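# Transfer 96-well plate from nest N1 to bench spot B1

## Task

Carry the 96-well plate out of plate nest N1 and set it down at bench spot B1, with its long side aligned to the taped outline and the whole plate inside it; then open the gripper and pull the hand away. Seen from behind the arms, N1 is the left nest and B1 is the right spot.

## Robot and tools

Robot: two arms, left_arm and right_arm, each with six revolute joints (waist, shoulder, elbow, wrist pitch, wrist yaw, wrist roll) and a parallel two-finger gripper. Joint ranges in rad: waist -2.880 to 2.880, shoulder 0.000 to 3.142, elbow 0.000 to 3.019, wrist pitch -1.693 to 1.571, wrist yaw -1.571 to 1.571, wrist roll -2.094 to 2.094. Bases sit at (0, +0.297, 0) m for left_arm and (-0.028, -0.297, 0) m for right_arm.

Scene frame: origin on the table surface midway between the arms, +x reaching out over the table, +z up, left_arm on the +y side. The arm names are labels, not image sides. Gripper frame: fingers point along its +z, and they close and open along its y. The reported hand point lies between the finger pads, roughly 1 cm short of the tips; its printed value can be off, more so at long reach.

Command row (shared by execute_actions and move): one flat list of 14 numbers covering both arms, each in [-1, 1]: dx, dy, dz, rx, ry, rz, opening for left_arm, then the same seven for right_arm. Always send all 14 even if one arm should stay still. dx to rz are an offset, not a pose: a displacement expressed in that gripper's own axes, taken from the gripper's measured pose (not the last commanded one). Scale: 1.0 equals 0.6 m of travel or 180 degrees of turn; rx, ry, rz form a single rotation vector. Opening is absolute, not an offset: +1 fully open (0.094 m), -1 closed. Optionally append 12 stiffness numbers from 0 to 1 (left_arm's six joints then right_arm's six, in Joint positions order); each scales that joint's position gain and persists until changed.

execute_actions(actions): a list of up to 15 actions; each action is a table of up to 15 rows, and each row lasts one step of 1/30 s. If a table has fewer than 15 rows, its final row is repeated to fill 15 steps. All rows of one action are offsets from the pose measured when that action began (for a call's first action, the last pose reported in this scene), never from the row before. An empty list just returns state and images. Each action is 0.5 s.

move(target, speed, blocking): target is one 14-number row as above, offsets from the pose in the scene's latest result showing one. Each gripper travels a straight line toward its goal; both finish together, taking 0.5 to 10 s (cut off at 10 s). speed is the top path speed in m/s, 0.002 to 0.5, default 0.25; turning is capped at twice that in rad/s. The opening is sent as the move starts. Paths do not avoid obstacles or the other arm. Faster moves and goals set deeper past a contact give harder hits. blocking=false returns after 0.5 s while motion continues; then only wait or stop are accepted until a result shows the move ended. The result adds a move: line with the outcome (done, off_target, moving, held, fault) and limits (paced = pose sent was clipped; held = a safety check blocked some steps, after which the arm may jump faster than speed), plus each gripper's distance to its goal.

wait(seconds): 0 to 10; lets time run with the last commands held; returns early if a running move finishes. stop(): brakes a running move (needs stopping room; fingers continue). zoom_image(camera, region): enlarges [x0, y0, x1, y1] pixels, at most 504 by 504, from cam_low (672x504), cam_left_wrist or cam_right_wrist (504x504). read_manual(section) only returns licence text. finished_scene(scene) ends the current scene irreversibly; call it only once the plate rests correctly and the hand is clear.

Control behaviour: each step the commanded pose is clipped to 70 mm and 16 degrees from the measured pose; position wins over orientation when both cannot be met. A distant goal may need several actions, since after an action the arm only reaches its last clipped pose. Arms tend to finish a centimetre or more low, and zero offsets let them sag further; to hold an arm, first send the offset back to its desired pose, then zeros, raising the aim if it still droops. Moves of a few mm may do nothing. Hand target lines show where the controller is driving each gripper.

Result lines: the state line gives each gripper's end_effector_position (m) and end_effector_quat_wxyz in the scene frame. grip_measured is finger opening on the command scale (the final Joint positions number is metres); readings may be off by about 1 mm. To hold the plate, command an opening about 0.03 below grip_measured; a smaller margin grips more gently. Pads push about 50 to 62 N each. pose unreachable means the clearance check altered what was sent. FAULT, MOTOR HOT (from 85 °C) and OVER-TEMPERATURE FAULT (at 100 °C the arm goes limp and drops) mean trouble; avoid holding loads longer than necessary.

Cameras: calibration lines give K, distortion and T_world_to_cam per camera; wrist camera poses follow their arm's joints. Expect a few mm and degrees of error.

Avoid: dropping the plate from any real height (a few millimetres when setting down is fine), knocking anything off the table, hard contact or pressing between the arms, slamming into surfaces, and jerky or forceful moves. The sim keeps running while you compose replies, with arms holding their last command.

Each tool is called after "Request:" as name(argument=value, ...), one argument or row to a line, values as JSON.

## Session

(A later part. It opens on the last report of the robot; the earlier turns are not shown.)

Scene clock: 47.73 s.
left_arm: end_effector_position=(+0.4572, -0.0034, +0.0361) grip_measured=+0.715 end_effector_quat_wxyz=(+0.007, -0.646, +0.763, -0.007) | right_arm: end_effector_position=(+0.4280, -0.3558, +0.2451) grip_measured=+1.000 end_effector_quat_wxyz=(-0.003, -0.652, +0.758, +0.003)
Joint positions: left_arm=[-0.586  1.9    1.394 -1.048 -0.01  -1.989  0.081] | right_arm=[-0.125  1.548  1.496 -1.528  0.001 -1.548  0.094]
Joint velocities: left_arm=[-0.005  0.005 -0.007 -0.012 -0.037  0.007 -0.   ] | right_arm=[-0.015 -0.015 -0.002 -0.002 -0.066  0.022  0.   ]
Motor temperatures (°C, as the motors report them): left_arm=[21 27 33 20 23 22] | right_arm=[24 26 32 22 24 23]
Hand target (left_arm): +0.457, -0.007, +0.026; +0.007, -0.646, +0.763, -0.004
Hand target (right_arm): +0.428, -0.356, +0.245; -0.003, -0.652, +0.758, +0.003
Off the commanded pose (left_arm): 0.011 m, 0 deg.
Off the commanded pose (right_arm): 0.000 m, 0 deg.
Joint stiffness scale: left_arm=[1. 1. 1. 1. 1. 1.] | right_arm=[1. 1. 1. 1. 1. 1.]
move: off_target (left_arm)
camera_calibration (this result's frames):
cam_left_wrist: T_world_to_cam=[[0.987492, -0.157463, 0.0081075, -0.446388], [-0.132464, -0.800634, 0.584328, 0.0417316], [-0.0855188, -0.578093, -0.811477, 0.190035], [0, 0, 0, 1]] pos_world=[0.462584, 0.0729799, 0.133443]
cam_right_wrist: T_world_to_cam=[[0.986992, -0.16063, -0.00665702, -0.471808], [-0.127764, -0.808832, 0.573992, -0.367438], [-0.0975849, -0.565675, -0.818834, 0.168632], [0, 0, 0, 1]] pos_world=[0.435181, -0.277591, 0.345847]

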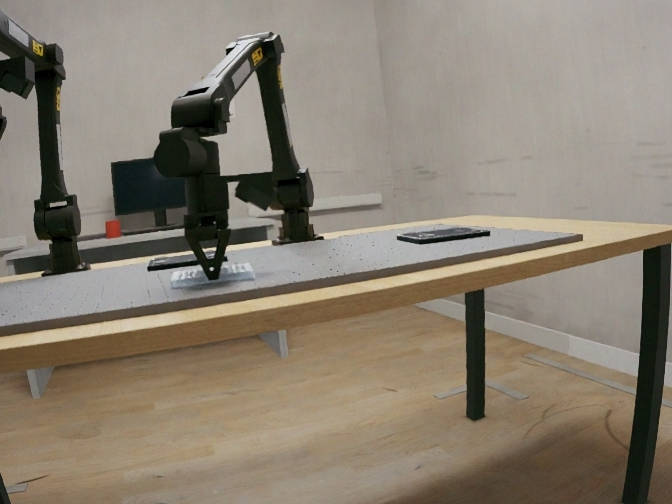

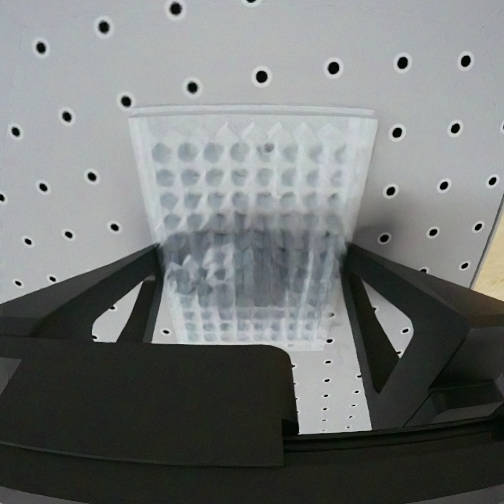

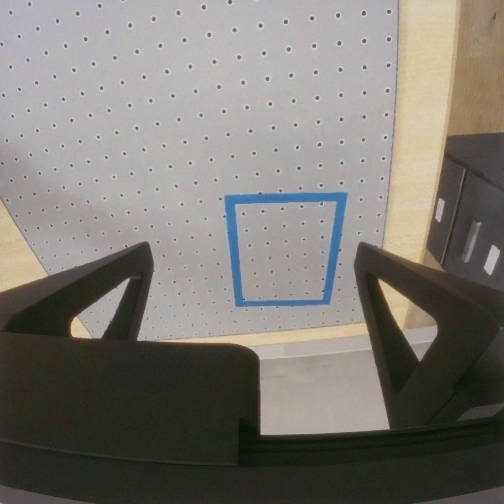

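Request:
move(
  target=[0,0,0,0,0,0,1,0,0,0,0,0,0,1],
)

Request:
move(
  target=[0.012,-0.035,-0.07,0.01,0.003,0,1,0,0,0,0,0,0,1],
  speed=0.08,
)

Request:
move(
  target=[-0.7,0.3,-0.2,0,0,0,1,-0.607,0.037,0.255,0.008,-0.003,-0.005,1],
)

Scene clock: 55.00 s.
left_arm: end_effector_position=(+0.4573, -0.0033, +0.0363) grip_measured=+1.000 end_effector_quat_wxyz=(+0.008, -0.646, +0.763, -0.007) | right_arm: end_effector_position=(+0.4280, -0.3558, +0.2451) grip_measured=+1.000 end_effector_quat_wxyz=(-0.003, -0.652, +0.758, +0.003)
Joint positions: left_arm=[-0.586  1.899  1.394 -1.048 -0.011 -1.989  0.094] | right_arm=[-0.125  1.548  1.496 -1.528  0.001 -1.548  0.094]
Joint velocities: left_arm=[-0.015 -0.015  0.002  0.007  0.022 -0.081  0.   ] | right_arm=[-0.015  0.015  0.002 -0.022 -0.051 -0.081  0.   ]
Motor temperatures (°C, as the motors report them): left_arm=[21 28 33 20 23 22] | right_arm=[24 26 32 22 24 23]
Hand target (left_arm): +0.457, -0.003, +0.036; +0.007, -0.646, +0.763, -0.007
Hand target (right_arm): +0.428, -0.356, +0.245; -0.003, -0.652, +0.758, +0.003
Off the commanded pose (left_arm): 0.000 m, 0 deg.
Off the commanded pose (right_arm): 0.000 m, 0 deg.
Joint stiffness scale: left_arm=[1. 1. 1. 1. 1. 1.] | right_arm=[1. 1. 1. 1. 1. 1.]
move: done
camera_calibration (this result's frames):
cam_left_wrist: T_world_to_cam=[[0.987488, -0.157457, 0.00861233, -0.446467], [-0.132768, -0.800698, 0.584171, 0.0417952], [-0.0850861, -0.578005, -0.811585, 0.19003], [0, 0, 0, 1]] pos_world=[0.462599, 0.0730043, 0.133655]
cam_right_wrist: T_world_to_cam=[[0.986992, -0.16063, -0.00665702, -0.471808], [-0.127764, -0.808832, 0.573992, -0.367438], [-0.0975849, -0.565675, -0.818834, 0.168632], [0, 0, 0, 1]] pos_world=[0.435181, -0.277591, 0.345847]

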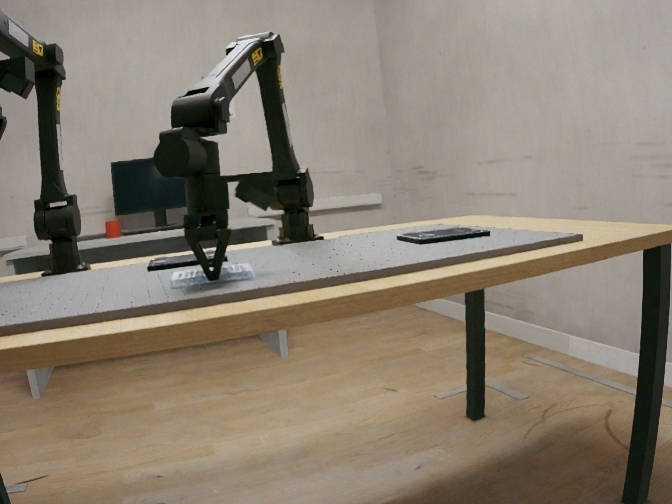

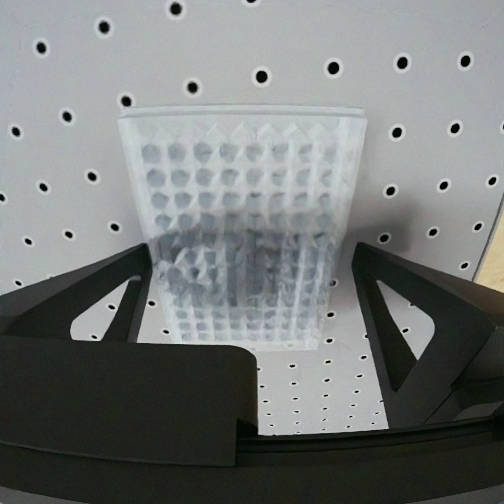

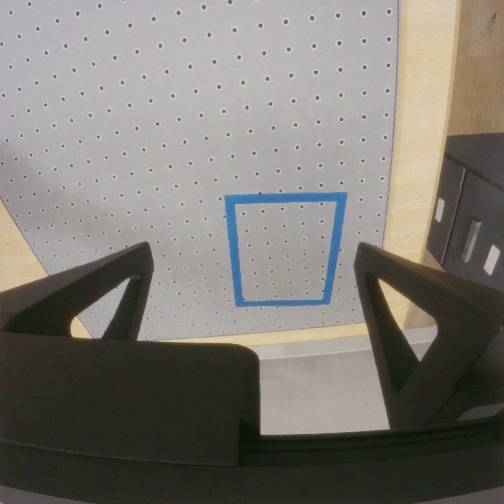

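Scene clock: 56.00 s.
left_arm: end_effector_position=(+0.4643, -0.0075, +0.0653) grip_measured=+1.000 end_effector_quat_wxyz=(+0.010, -0.646, +0.763, -0.010) | right_arm: end_effector_position=(+0.4280, -0.3558, +0.2451) grip_measured=+1.000 end_effector_quat_wxyz=(-0.003, -0.652, +0.758, +0.003)
Joint positions: left_arm=[-0.586  1.88   1.449 -1.114 -0.013 -1.989  0.094] | right_arm=[-0.125  1.548  1.496 -1.528  0.001 -1.548  0.094]
Joint velocities: left_arm=[-0.005  0.005 -0.007  0.007 -0.007 -0.007  0.   ] | right_arm=[-0.005  0.005 -0.012  0.012  0.007 -0.007  0.   ]
Motor temperatures (°C, as the motors report them): left_arm=[21 28 33 20 23 22] | right_arm=[24 26 32 22 24 23]
Hand target (left_arm): +0.475, -0.013, +0.079; +0.014, -0.646, +0.763, -0.022
Hand target (right_arm): +0.428, -0.356, +0.245; -0.003, -0.652, +0.758, +0.003
Off the commanded pose (left_arm): 0.019 m, 1 deg.
Off the commanded pose (right_arm): 0.000 m, 0 deg.
Joint stiffness scale: left_arm=[1. 1. 1. 1. 1. 1.] | right_arm=[1. 1. 1. 1. 1. 1.]
move: off_target (left_arm)
camera_calibration (this result's frames):
cam_left_wrist: T_world_to_cam=[[0.987395, -0.157377, 0.0168532, -0.454846], [-0.137374, -0.799241, 0.5851, 0.0245473], [-0.0786114, -0.58004, -0.810786, 0.208641], [0, 0, 0, 1]] pos_world=[0.468886, 0.0690572, 0.162466]
cam_right_wrist: T_world_to_cam=[[0.986992, -0.16063, -0.00665702, -0.471808], [-0.127764, -0.808832, 0.573992, -0.367438], [-0.0975849, -0.565675, -0.818834, 0.168632], [0, 0, 0, 1]] pos_world=[0.435181, -0.277591, 0.345847]

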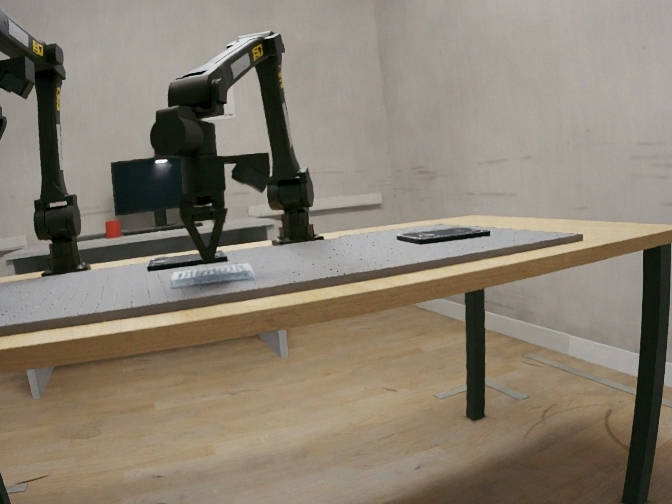

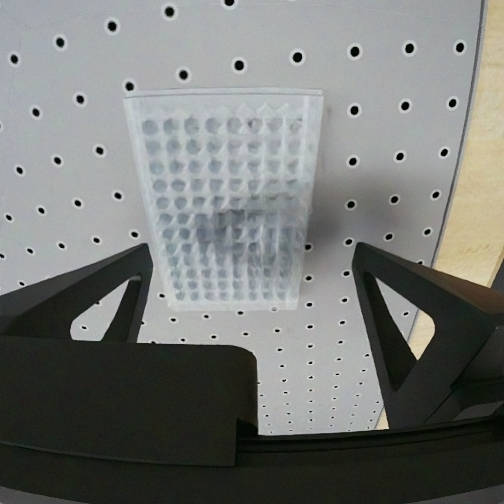

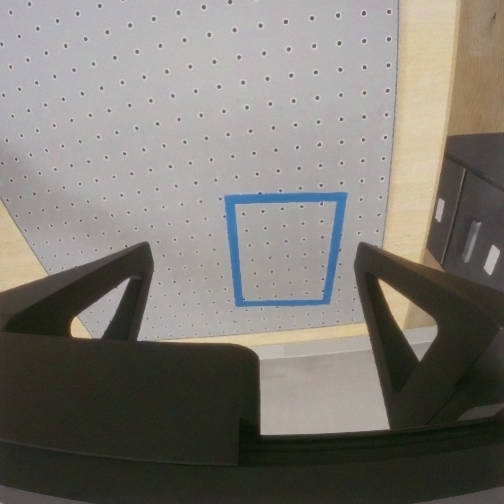

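Scene clock: 58.50 s.
left_arm: end_effector_position=(+0.3337, +0.4348, +0.1618) grip_measured=+1.000 end_effector_quat_wxyz=(-0.008, -0.652, +0.758, -0.004) | right_arm: end_effector_position=(+0.4402, +0.0013, +0.0900) grip_measured=+1.000 end_effector_quat_wxyz=(-0.006, -0.665, +0.747, -0.002)
Joint positions: left_arm=[ 0.397  1.33   1.046 -1.299  0.011 -1.021  0.094] | right_arm=[ 0.571  1.878  1.516 -1.221  0.005 -0.885  0.094]
Joint velocities: left_arm=[-0.005 -0.005  0.002 -0.007 -0.051  0.037  0.   ] | right_arm=[ 0.005 -0.005  0.012 -0.017 -0.007  0.007  0.   ]
Motor temperatures (°C, as the motors report them): left_arm=[21 28 33 20 23 22] | right_arm=[24 26 33 22 24 23]
Hand target (left_arm): +0.345, +0.438, +0.178; +0.007, -0.646, +0.763, -0.009
Hand target (right_arm): +0.458, +0.009, +0.096; +0.011, -0.658, +0.753, -0.006
Off the commanded pose (left_arm): 0.027 m, 2 deg.
Off the commanded pose (right_arm): 0.020 m, 2 deg.
Joint stiffness scale: left_arm=[1. 1. 1. 1. 1. 1.] | right_arm=[1. 1. 1. 1. 1. 1.]
move: off_target (left_arm, right_arm)
camera_calibration (this result's frames):
cam_left_wrist: T_world_to_cam=[[0.989589, -0.142987, -0.0163897, -0.259483], [-0.104767, -0.793753, 0.599149, 0.288168], [-0.0986799, -0.591194, -0.80047, 0.543088], [0, 0, 0, 1]] pos_world=[0.340564, 0.512702, 0.257817]
cam_right_wrist: T_world_to_cam=[[0.99175, -0.128148, -0.00314313, -0.42989], [-0.102372, -0.806552, 0.582232, 0.0000537388], [-0.0771466, -0.577106, -0.813017, 0.235234], [0, 0, 0, 1]] pos_world=[0.444496, 0.0807092, 0.189867]

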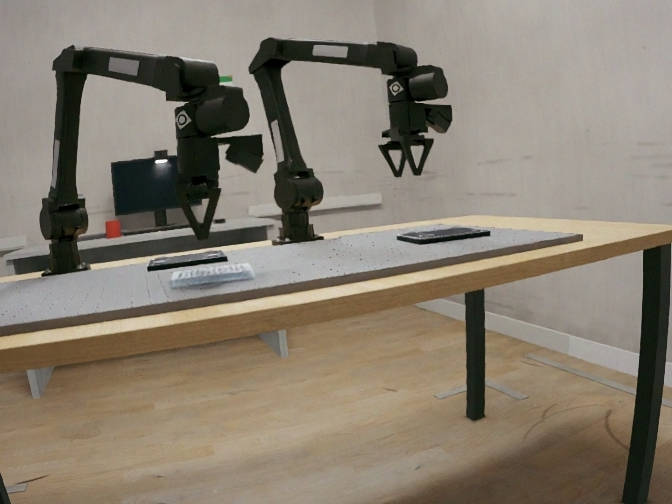

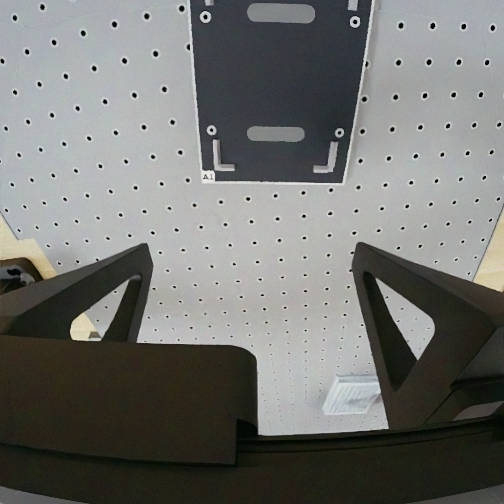

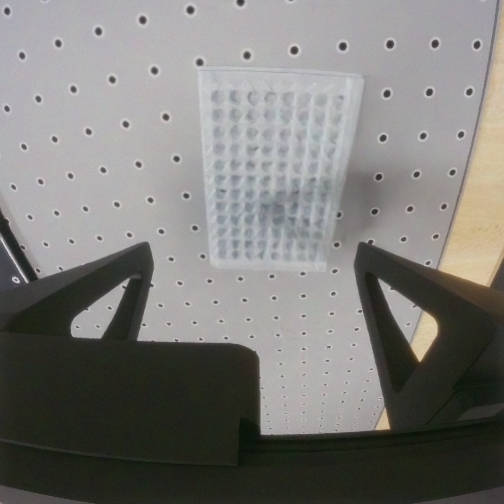

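Request:
move(
  target=[0,0,0,0,0,0,1,-0.014,-0.022,0.065,0.006,-0.007,0.012,1],
  speed=0.08,
)

Scene clock: 62.80 s.
left_arm: end_effector_position=(+0.3337, +0.4348, +0.1618) grip_measured=+1.000 end_effector_quat_wxyz=(-0.008, -0.651, +0.759, -0.004) | right_arm: end_effector_position=(+0.4533, +0.0099, +0.0656) grip_measured=+1.000 end_effector_quat_wxyz=(+0.015, -0.656, +0.754, -0.004)
Joint positions: left_arm=[ 0.397  1.33   1.046 -1.299  0.011 -1.018  0.094] | right_arm=[ 0.571  1.915  1.503 -1.129  0.004 -0.862  0.094]
Joint velocities: left_arm=[ 0.005 -0.005 -0.002  0.002 -0.11  -0.022  0.   ] | right_arm=[-0.005  0.005 -0.007  0.022 -0.022 -0.037  0.   ]
Motor temperatures (°C, as the motors report them): left_arm=[21 27 34 20 23 22] | right_arm=[24 27 33 22 24 23]
Hand target (left_arm): +0.334, +0.435, +0.162; -0.008, -0.652, +0.758, -0.004
Hand target (right_arm): +0.453, +0.008, +0.051; +0.008, -0.650, +0.760, -0.002
Off the commanded pose (left_arm): 0.000 m, 0 deg.
Off the commanded pose (right_arm): 0.015 m, 1 deg.
Joint stiffness scale: left_arm=[1. 1. 1. 1. 1. 1.] | right_arm=[1. 1. 1. 1. 1. 1.]
move: off_target (right_arm)
camera_calibration (this result's frames):
cam_left_wrist: T_world_to_cam=[[0.989204, -0.145629, -0.0163468, -0.258213], [-0.106911, -0.79346, 0.599159, 0.288754], [-0.100225, -0.590943, -0.800463, 0.543494], [0, 0, 0, 1]] pos_world=[0.340768, 0.512685, 0.257816]
cam_right_wrist: T_world_to_cam=[[0.988174, -0.150723, 0.028188, -0.442115], [-0.140625, -0.817523, 0.558463, 0.0415441], [-0.061129, -0.555822, -0.829051, 0.215052], [0, 0, 0, 1]] pos_world=[0.455875, 0.086857, 0.167551]

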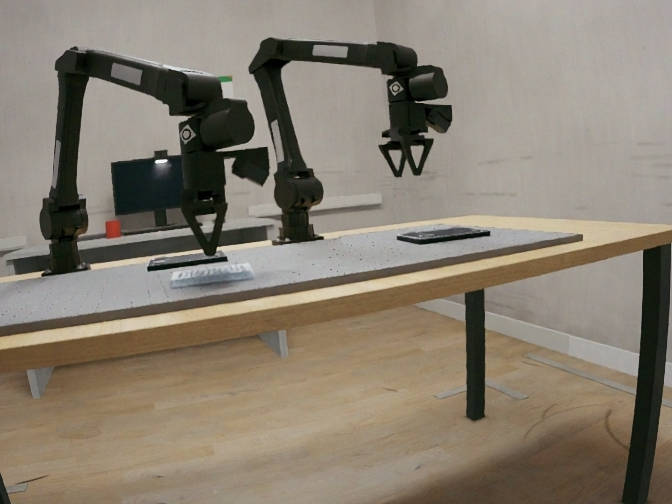

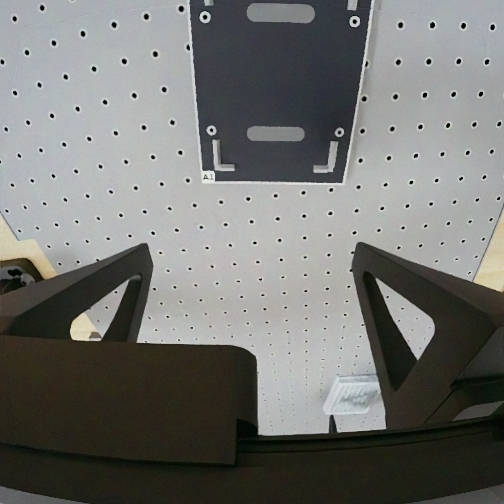

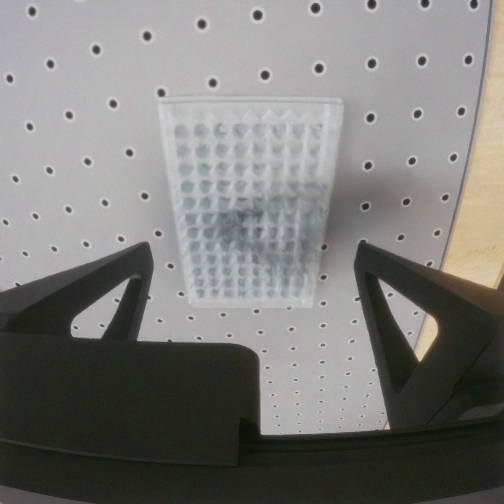

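Request:
move(
  target=[0,0,0,0,0,0,1,0.007,0.006,0.085,-0.007,0.006,0,1],
  speed=0.05,
)

Scene clock: 67.23 s.
left_arm: end_effector_position=(+0.3337, +0.4348, +0.1618) grip_measured=+1.000 end_effector_quat_wxyz=(-0.008, -0.651, +0.759, -0.004) | right_arm: end_effector_position=(+0.4521, +0.0091, +0.0317) grip_measured=+1.000 end_effector_quat_wxyz=(+0.010, -0.656, +0.755, -0.004)
Joint positions: left_arm=[ 0.397  1.33   1.046 -1.299  0.011 -1.018  0.094] | right_arm=[ 0.571  1.955  1.469 -1.063  0.004 -0.862  0.094]
Joint velocities: left_arm=[-0.005 -0.005  0.017  0.002 -0.007  0.007  0.   ] | right_arm=[ 0.005 -0.005 -0.007 -0.002 -0.051  0.022  0.   ]
Motor temperatures (°C, as the motors report them): left_arm=[21 27 34 20 23 22] | right_arm=[24 27 33 22 24 23]
Hand target (left_arm): +0.334, +0.435, +0.162; -0.008, -0.651, +0.759, -0.004
Hand target (right_arm): +0.450, +0.007, +0.015; +0.001, -0.656, +0.754, -0.002
Off the commanded pose (left_arm): 0.000 m, 0 deg.
Off the commanded pose (right_arm): 0.017 m, 1 deg.
Joint stiffness scale: left_arm=[1. 1. 1. 1. 1. 1.] | right_arm=[1. 1. 1. 1. 1. 1.]
move: off_target (right_arm)
camera_calibration (this result's frames):
cam_left_wrist: T_world_to_cam=[[0.989204, -0.145629, -0.0163468, -0.258213], [-0.106911, -0.79346, 0.599159, 0.288754], [-0.100225, -0.590943, -0.800463, 0.543494], [0, 0, 0, 1]] pos_world=[0.340768, 0.512685, 0.257816]
cam_right_wrist: T_world_to_cam=[[0.988314, -0.150974, 0.0210192, -0.439888], [-0.136426, -0.814591, 0.563763, 0.0575806], [-0.0679915, -0.560042, -0.825669, 0.189436], [0, 0, 0, 1]] pos_world=[0.455483, 0.086585, 0.133196]

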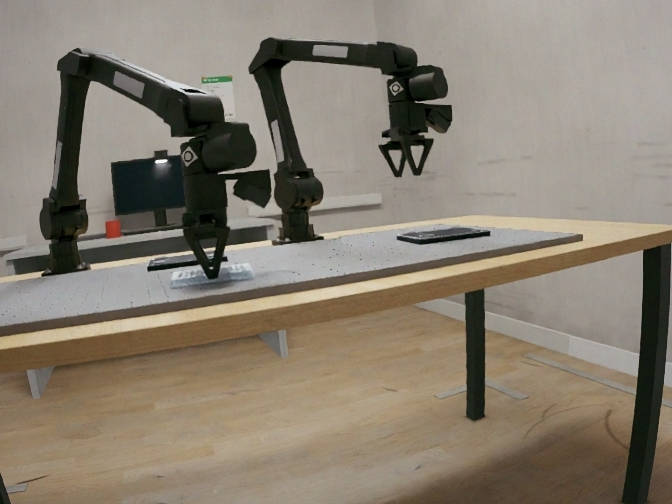

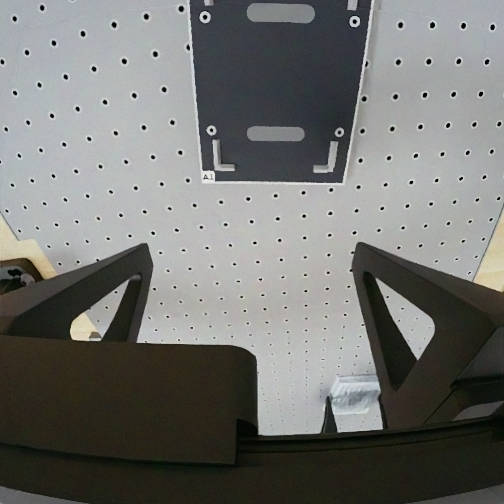

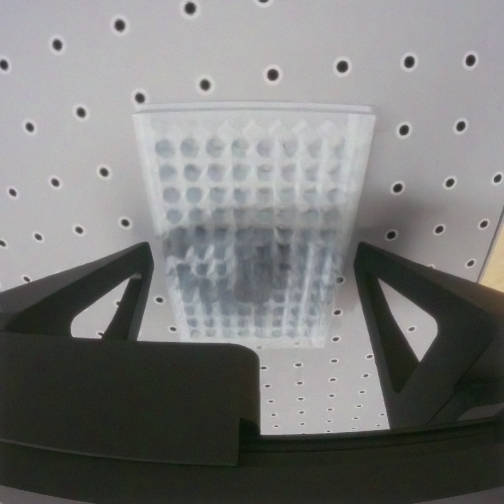

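Request:
move(
  target=[0,0,0,0,0,0,1,0.004,0.003,0.035,-0.004,0.004,0,1],
  speed=0.03,
)

Request:
move(
  target=[0,0,0,0,0,0,1,0,0,0,0,0,0,0.68],
)

Request:
move(
  target=[0,0,0,0,0,0,1,-0.01,-0.015,-0.08,0.006,-0.004,0,0.68],
  speed=0.08,
)

Scene clock: 72.80 s.
left_arm: end_effector_position=(+0.3337, +0.4348, +0.1618) grip_measured=+1.000 end_effector_quat_wxyz=(-0.008, -0.651, +0.759, -0.004) | right_arm: end_effector_position=(+0.4542, +0.0105, +0.0318) grip_measured=+1.000 end_effector_quat_wxyz=(+0.015, -0.656, +0.755, -0.004)
Joint positions: left_arm=[ 0.397  1.33   1.046 -1.299  0.011 -1.018  0.094] | right_arm=[ 0.571  1.955  1.469 -1.053  0.004 -0.862  0.094]
Joint velocities: left_arm=[ 0.005 -0.005 -0.007  0.002 -0.022 -0.007  0.   ] | right_arm=[-0.024 -0.005  0.002 -0.002  0.022 -0.022  0.   ]
Motor temperatures (°C, as the motors report them): left_arm=[21 27 34 20 23 22] | right_arm=[24 28 32 22 24 23]
Hand target (left_arm): +0.334, +0.435, +0.162; -0.008, -0.651, +0.759, -0.004
Hand target (right_arm): +0.450, +0.007, +0.011; +0.001, -0.656, +0.755, -0.003
Off the commanded pose (left_arm): 0.000 m, 0 deg.
Off the commanded pose (right_arm): 0.022 m, 2 deg.
Joint stiffness scale: left_arm=[1. 1. 1. 1. 1. 1.] | right_arm=[1. 1. 1. 1. 1. 1.]
move: off_target (right_arm)
camera_calibration (this result's frames):
cam_left_wrist: T_world_to_cam=[[0.989204, -0.145629, -0.0163468, -0.258213], [-0.106911, -0.79346, 0.599159, 0.288754], [-0.100225, -0.590943, -0.800463, 0.543494], [0, 0, 0, 1]] pos_world=[0.340768, 0.512685, 0.257816]
cam_right_wrist: T_world_to_cam=[[0.988098, -0.151112, 0.0287544, -0.441937], [-0.141293, -0.817705, 0.558028, 0.0613718], [-0.0608121, -0.555449, -0.829324, 0.187205], [0, 0, 0, 1]] pos_world=[0.456733, 0.0873849, 0.133714]

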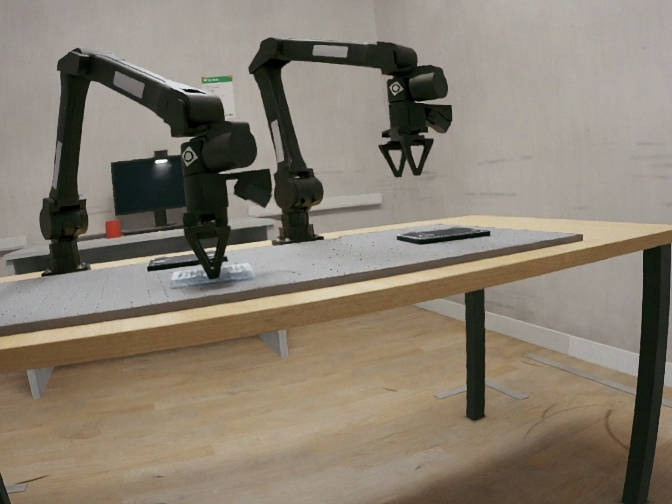

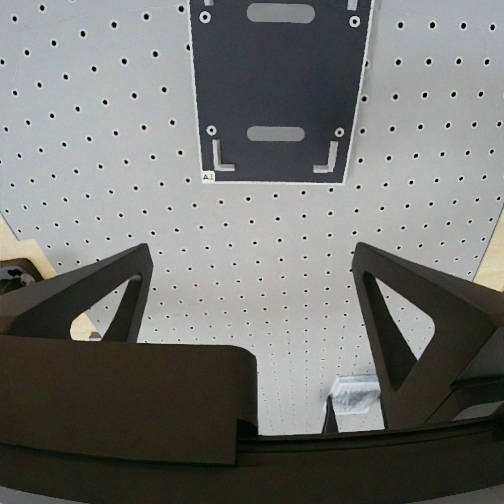

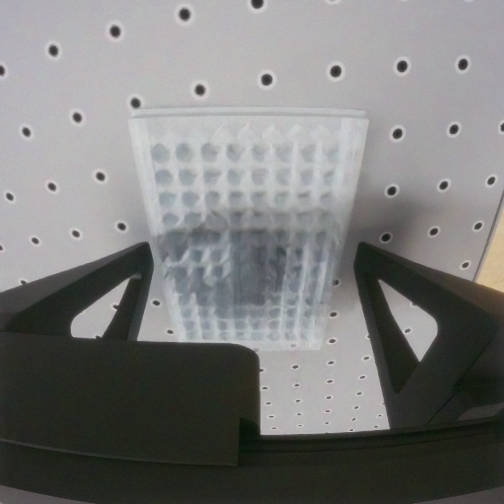

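Scene clock: 73.30 s.
left_arm: end_effector_position=(+0.3337, +0.4348, +0.1618) grip_measured=+1.000 end_effector_quat_wxyz=(-0.008, -0.651, +0.759, -0.004) | right_arm: end_effector_position=(+0.4542, +0.0105, +0.0318) grip_measured=+0.700 end_effector_quat_wxyz=(+0.015, -0.656, +0.755, -0.004)
Joint positions: left_arm=[ 0.397  1.33   1.046 -1.299  0.011 -1.018  0.094] | right_arm=[ 0.571  1.955  1.469 -1.053  0.004 -0.862  0.08 ]
Joint velocities: left_arm=[-0.015 -0.005 -0.007 -0.012  0.007  0.022  0.   ] | right_arm=[ 0.005  0.005 -0.012  0.002 -0.095  0.051 -0.001]
Motor temperatures (°C, as the motors report them): left_arm=[21 27 34 20 23 22] | right_arm=[24 28 32 22 24 23]
Hand target (left_arm): +0.334, +0.435, +0.162; -0.008, -0.651, +0.759, -0.004
Hand target (right_arm): +0.454, +0.011, +0.032; +0.015, -0.656, +0.755, -0.004
Off the commanded pose (left_arm): 0.000 m, 0 deg.
Off the commanded pose (right_arm): 0.000 m, 0 deg.
Joint stiffness scale: left_arm=[1. 1. 1. 1. 1. 1.] | right_arm=[1. 1. 1. 1. 1. 1.]
move: done
camera_calibration (this result's frames):
cam_left_wrist: T_world_to_cam=[[0.989204, -0.145629, -0.0163468, -0.258213], [-0.106911, -0.79346, 0.599159, 0.288754], [-0.100225, -0.590943, -0.800463, 0.543494], [0, 0, 0, 1]] pos_world=[0.340768, 0.512685, 0.257816]
cam_right_wrist: T_world_to_cam=[[0.988098, -0.151112, 0.0287544, -0.441937], [-0.141293, -0.817705, 0.558028, 0.0613718], [-0.0608121, -0.555449, -0.829324, 0.187205], [0, 0, 0, 1]] pos_world=[0.456733, 0.0873849, 0.133714]

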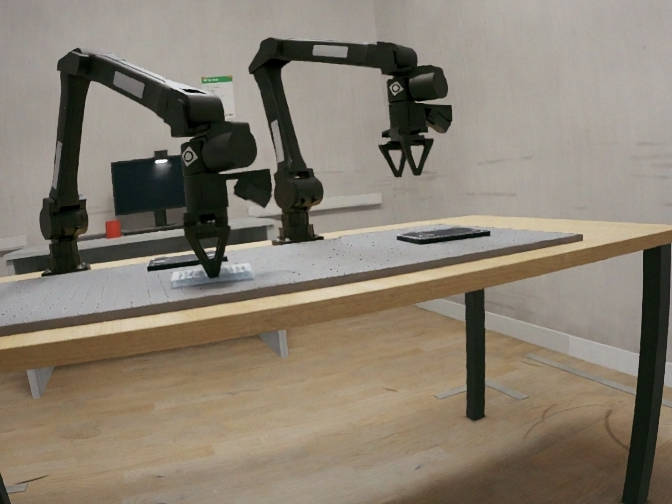

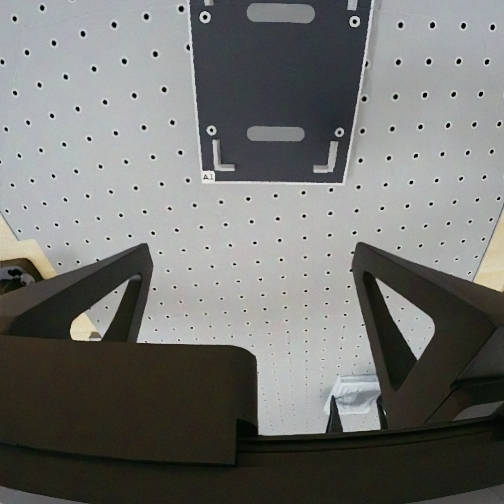

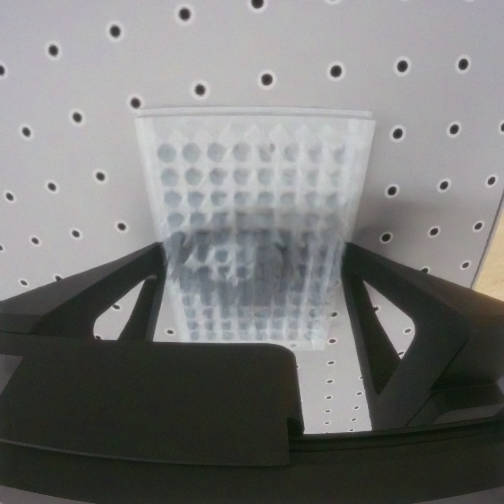

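Scene clock: 74.33 s.
left_arm: end_effector_position=(+0.3337, +0.4348, +0.1618) grip_measured=+1.000 end_effector_quat_wxyz=(-0.008, -0.651, +0.759, -0.004) | right_arm: end_effector_position=(+0.4502, +0.0079, +0.0633) grip_measured=+0.700 end_effector_quat_wxyz=(+0.011, -0.656, +0.755, -0.004)
Joint positions: left_arm=[ 0.397  1.33   1.046 -1.299  0.011 -1.018  0.094] | right_arm=[ 0.571  1.913  1.494 -1.129  0.004 -0.862  0.08 ]
Joint velocities: left_arm=[-0.005 -0.005 -0.007  0.012  0.007 -0.022  0.   ] | right_arm=[-0.015 -0.005 -0.012 -0.022 -0.037 -0.007 -0.   ]
Motor temperatures (°C, as the motors report them): left_arm=[21 27 34 20 23 22] | right_arm=[24 28 33 22 24 23]
Hand target (left_arm): +0.334, +0.435, +0.162; -0.008, -0.651, +0.759, -0.004
Hand target (right_arm): +0.462, +0.014, +0.080; +0.027, -0.656, +0.755, -0.007
Off the commanded pose (left_arm): 0.000 m, 0 deg.
Off the commanded pose (right_arm): 0.022 m, 2 deg.
Joint stiffness scale: left_arm=[1. 1. 1. 1. 1. 1.] | right_arm=[1. 1. 1. 1. 1. 1.]
move: off_target (right_arm)
camera_calibration (this result's frames):
cam_left_wrist: T_world_to_cam=[[0.989204, -0.145629, -0.0163468, -0.258213], [-0.106911, -0.79346, 0.599159, 0.288754], [-0.100225, -0.590943, -0.800463, 0.543494], [0, 0, 0, 1]] pos_world=[0.340768, 0.512685, 0.257816]
cam_right_wrist: T_world_to_cam=[[0.988279, -0.150996, 0.0224518, -0.438961], [-0.137331, -0.81517, 0.562705, 0.0390253], [-0.0666644, -0.559193, -0.826353, 0.214157], [0, 0, 0, 1]] pos_world=[0.453452, 0.0852858, 0.164865]

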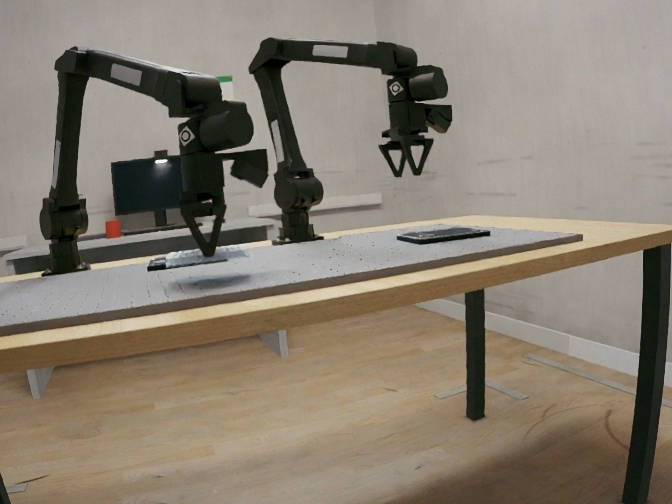

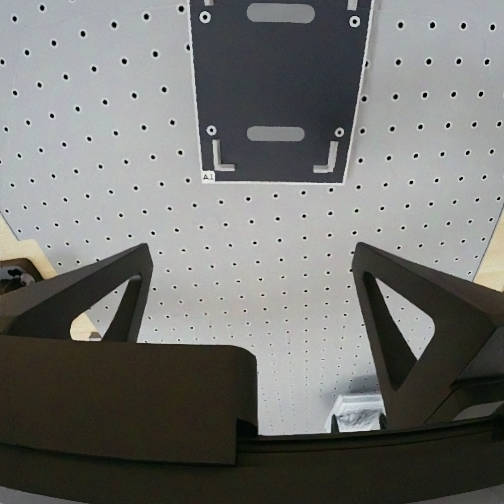

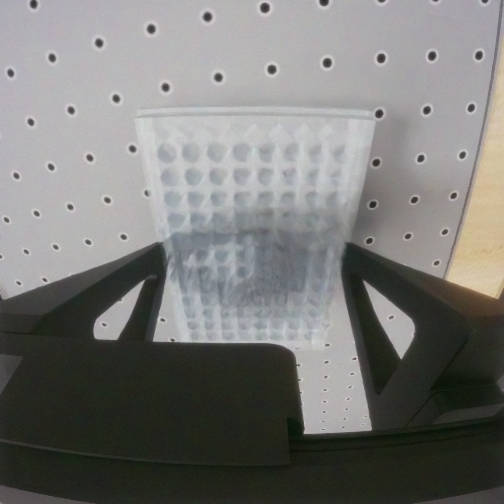

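Request:
move(
  target=[0,0,0,0,0,0,1,0.894,-0.143,-0.028,0.008,0.002,-0.016,0.67],
  speed=0.18,
)

Scene clock: 84.43 s.
left_arm: end_effector_position=(+0.3337, +0.4348, +0.1618) grip_measured=+1.000 end_effector_quat_wxyz=(-0.008, -0.651, +0.759, -0.004) | right_arm: end_effector_position=(+0.4463, -0.5312, +0.0660) grip_measured=+0.700 end_effector_quat_wxyz=(+0.011, -0.667, +0.745, -0.008)
Joint positions: left_arm=[ 0.397  1.33   1.046 -1.299  0.011 -1.018  0.094] | right_arm=[-0.46   1.82   1.361 -1.088 -0.015 -1.924  0.08 ]
Joint velocities: left_arm=[-0.005 -0.015  0.012 -0.007  0.007 -0.066  0.   ] | right_arm=[-0.005  0.005 -0.007 -0.012 -0.037  0.037  0.   ]
Motor temperatures (°C, as the motors report them): left_arm=[21 26 34 20 23 22] | right_arm=[24 28 34 22 24 23]
Hand target (left_arm): +0.334, +0.435, +0.162; -0.008, -0.651, +0.759, -0.004
Hand target (right_arm): +0.460, -0.534, +0.070; +0.014, -0.675, +0.738, -0.011
Off the commanded pose (left_arm): 0.000 m, 0 deg.
Off the commanded pose (right_arm): 0.017 m, 2 deg.
Joint stiffness scale: left_arm=[1. 1. 1. 1. 1. 1.] | right_arm=[1. 1. 1. 1. 1. 1.]
move: off_target (right_arm)
camera_calibration (this result's frames):
cam_left_wrist: T_world_to_cam=[[0.989204, -0.145629, -0.0163468, -0.258213], [-0.106911, -0.79346, 0.599159, 0.288754], [-0.100225, -0.590943, -0.800463, 0.543494], [0, 0, 0, 1]] pos_world=[0.340768, 0.512685, 0.257816]
cam_right_wrist: T_world_to_cam=[[0.992214, -0.120845, 0.0301449, -0.502859], [-0.116519, -0.815154, 0.567404, -0.41214], [-0.0439952, -0.566498, -0.822888, -0.0995462], [0, 0, 0, 1]] pos_world=[0.446541, -0.453119, 0.167093]

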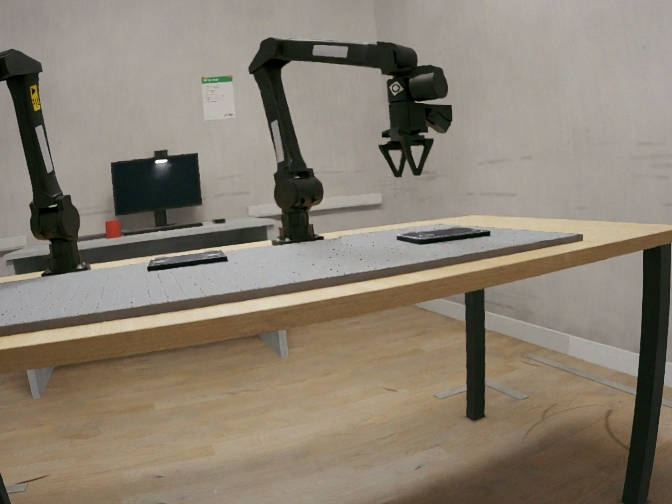

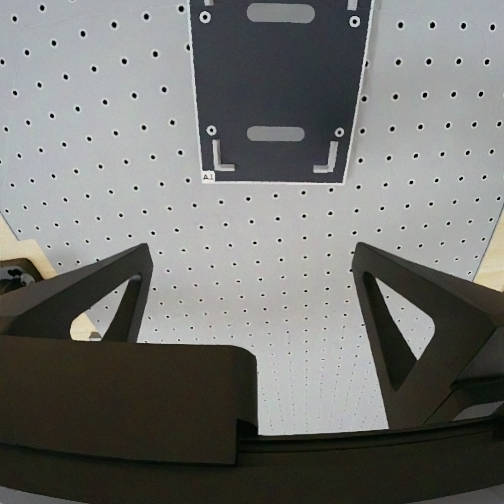

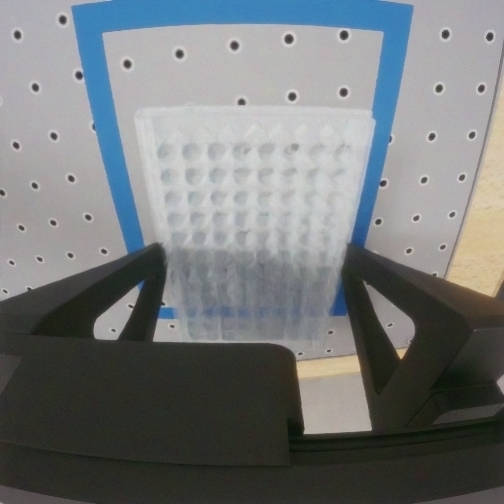

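Request:
move(
  target=[0,0,0,0,0,0,1,-0.032,0.011,0.075,-0.005,-0.004,0,0.67],
  speed=0.05,
)

Scene clock: 88.83 s.
left_arm: end_effector_position=(+0.3337, +0.4348, +0.1618) grip_measured=+1.000 end_effector_quat_wxyz=(-0.008, -0.651, +0.759, -0.004) | right_arm: end_effector_position=(+0.4430, -0.5164, +0.0348) grip_measured=+0.700 end_effector_quat_wxyz=(+0.012, -0.669, +0.743, -0.006)
Joint positions: left_arm=[ 0.397  1.33   1.046 -1.299  0.011 -1.018  0.094] | right_arm=[-0.439  1.839  1.296 -1.007 -0.018 -1.906  0.08 ]
Joint velocities: left_arm=[-0.015 -0.024 -0.002  0.002 -0.022  0.007  0.   ] | right_arm=[ 0.005 -0.015 -0.002 -0.012 -0.051 -0.007  0.   ]
Motor temperatures (°C, as the motors report them): left_arm=[21 26 34 20 23 22] | right_arm=[24 28 34 22 24 23]
Hand target (left_arm): +0.334, +0.435, +0.162; -0.008, -0.651, +0.759, -0.004
Hand target (right_arm): +0.443, -0.511, +0.022; +0.011, -0.668, +0.744, +0.001
Off the commanded pose (left_arm): 0.000 m, 0 deg.
Off the commanded pose (right_arm): 0.015 m, 1 deg.
Joint stiffness scale: left_arm=[1. 1. 1. 1. 1. 1.] | right_arm=[1. 1. 1. 1. 1. 1.]
move: off_target (right_arm)
camera_calibration (this result's frames):
cam_left_wrist: T_world_to_cam=[[0.989204, -0.145629, -0.0163468, -0.258213], [-0.106911, -0.79346, 0.599159, 0.288754], [-0.100225, -0.590943, -0.800463, 0.543494], [0, 0, 0, 1]] pos_world=[0.340768, 0.512685, 0.257816]
cam_right_wrist: T_world_to_cam=[[0.992679, -0.117494, 0.0279826, -0.495167], [-0.112715, -0.817954, 0.564133, -0.385741], [-0.0433936, -0.563158, -0.825209, -0.115451], [0, 0, 0, 1]] pos_world=[0.443053, -0.438714, 0.136194]

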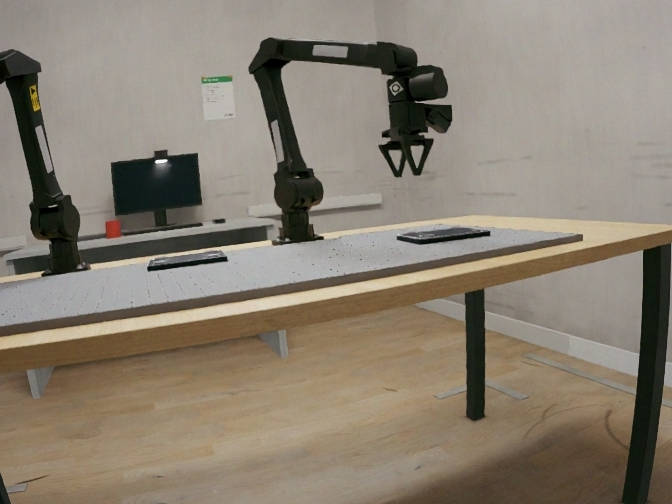

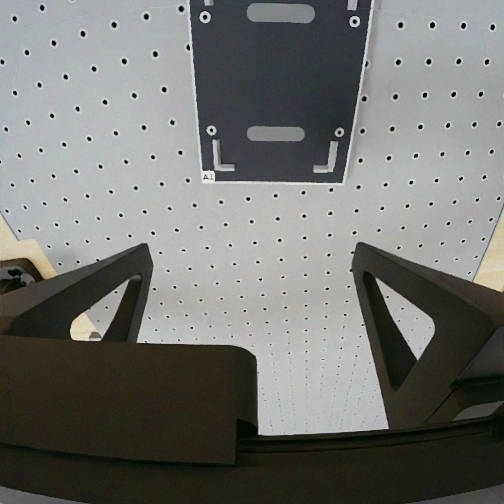

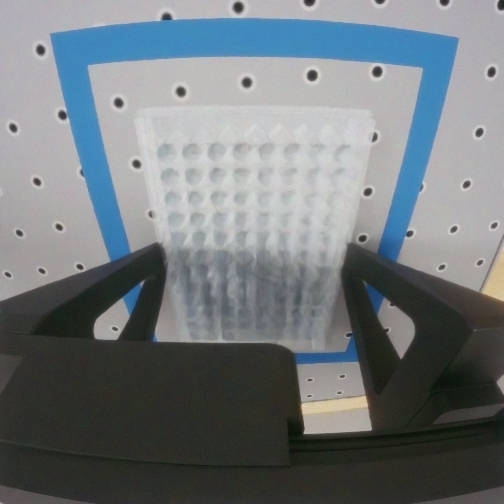

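Request:
move(
  target=[0,0,0,0,0,0,1,-0.006,0.007,0.035,-0.005,-0.003,0,0.67],
  speed=0.03,
)

Scene clock: 91.37 s.
left_arm: end_effector_position=(+0.3337, +0.4348, +0.1618) grip_measured=+1.000 end_effector_quat_wxyz=(-0.008, -0.651, +0.759, -0.004) | right_arm: end_effector_position=(+0.4417, -0.5158, +0.0313) grip_measured=+0.700 end_effector_quat_wxyz=(+0.013, -0.669, +0.744, -0.008)
Joint positions: left_arm=[ 0.397  1.33   1.046 -1.299  0.011 -1.018  0.094] | right_arm=[-0.439  1.839  1.286 -0.994 -0.018 -1.905  0.08 ]
Joint velocities: left_arm=[-0.015 -0.015 -0.022 -0.017 -0.007  0.007  0.   ] | right_arm=[-0.005 -0.005 -0.002 -0.002 -0.066 -0.037 -0.   ]
Motor temperatures (°C, as the motors report them): left_arm=[21 26 34 20 23 22] | right_arm=[24 28 34 22 24 23]
Hand target (left_arm): +0.334, +0.435, +0.162; -0.008, -0.651, +0.759, -0.004
Hand target (right_arm): +0.439, -0.512, +0.014; +0.010, -0.669, +0.743, +0.003
Off the commanded pose (left_arm): 0.000 m, 0 deg.
Off the commanded pose (right_arm): 0.018 m, 1 deg.
Joint stiffness scale: left_arm=[1. 1. 1. 1. 1. 1.] | right_arm=[1. 1. 1. 1. 1. 1.]
move: off_target (right_arm)
camera_calibration (this result's frames):
cam_left_wrist: T_world_to_cam=[[0.989204, -0.145629, -0.0163468, -0.258213], [-0.106911, -0.79346, 0.599159, 0.288754], [-0.100225, -0.590943, -0.800463, 0.543494], [0, 0, 0, 1]] pos_world=[0.340768, 0.512685, 0.257816]
cam_right_wrist: T_world_to_cam=[[0.992553, -0.117834, 0.0308717, -0.493978], [-0.114584, -0.817181, 0.564876, -0.382245], [-0.0413339, -0.564207, -0.824598, -0.119506], [0, 0, 0, 1]] pos_world=[0.441561, -0.437997, 0.132627]

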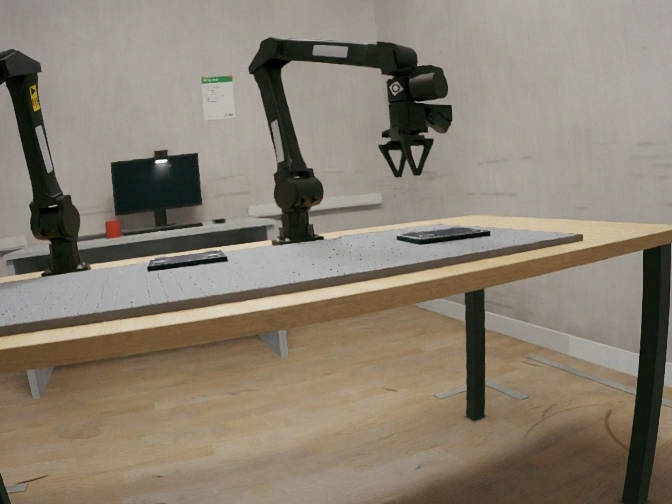

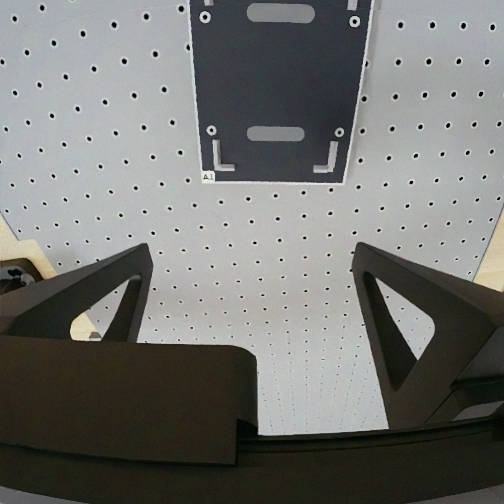

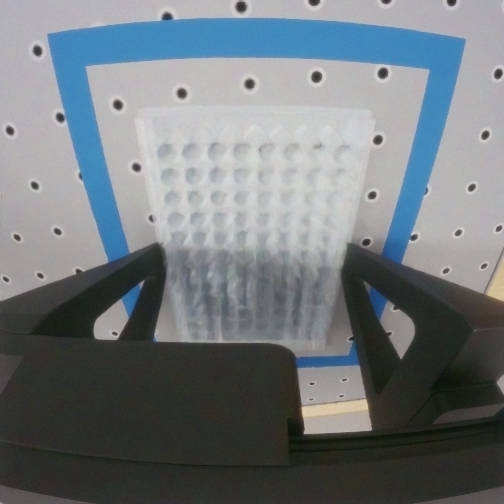

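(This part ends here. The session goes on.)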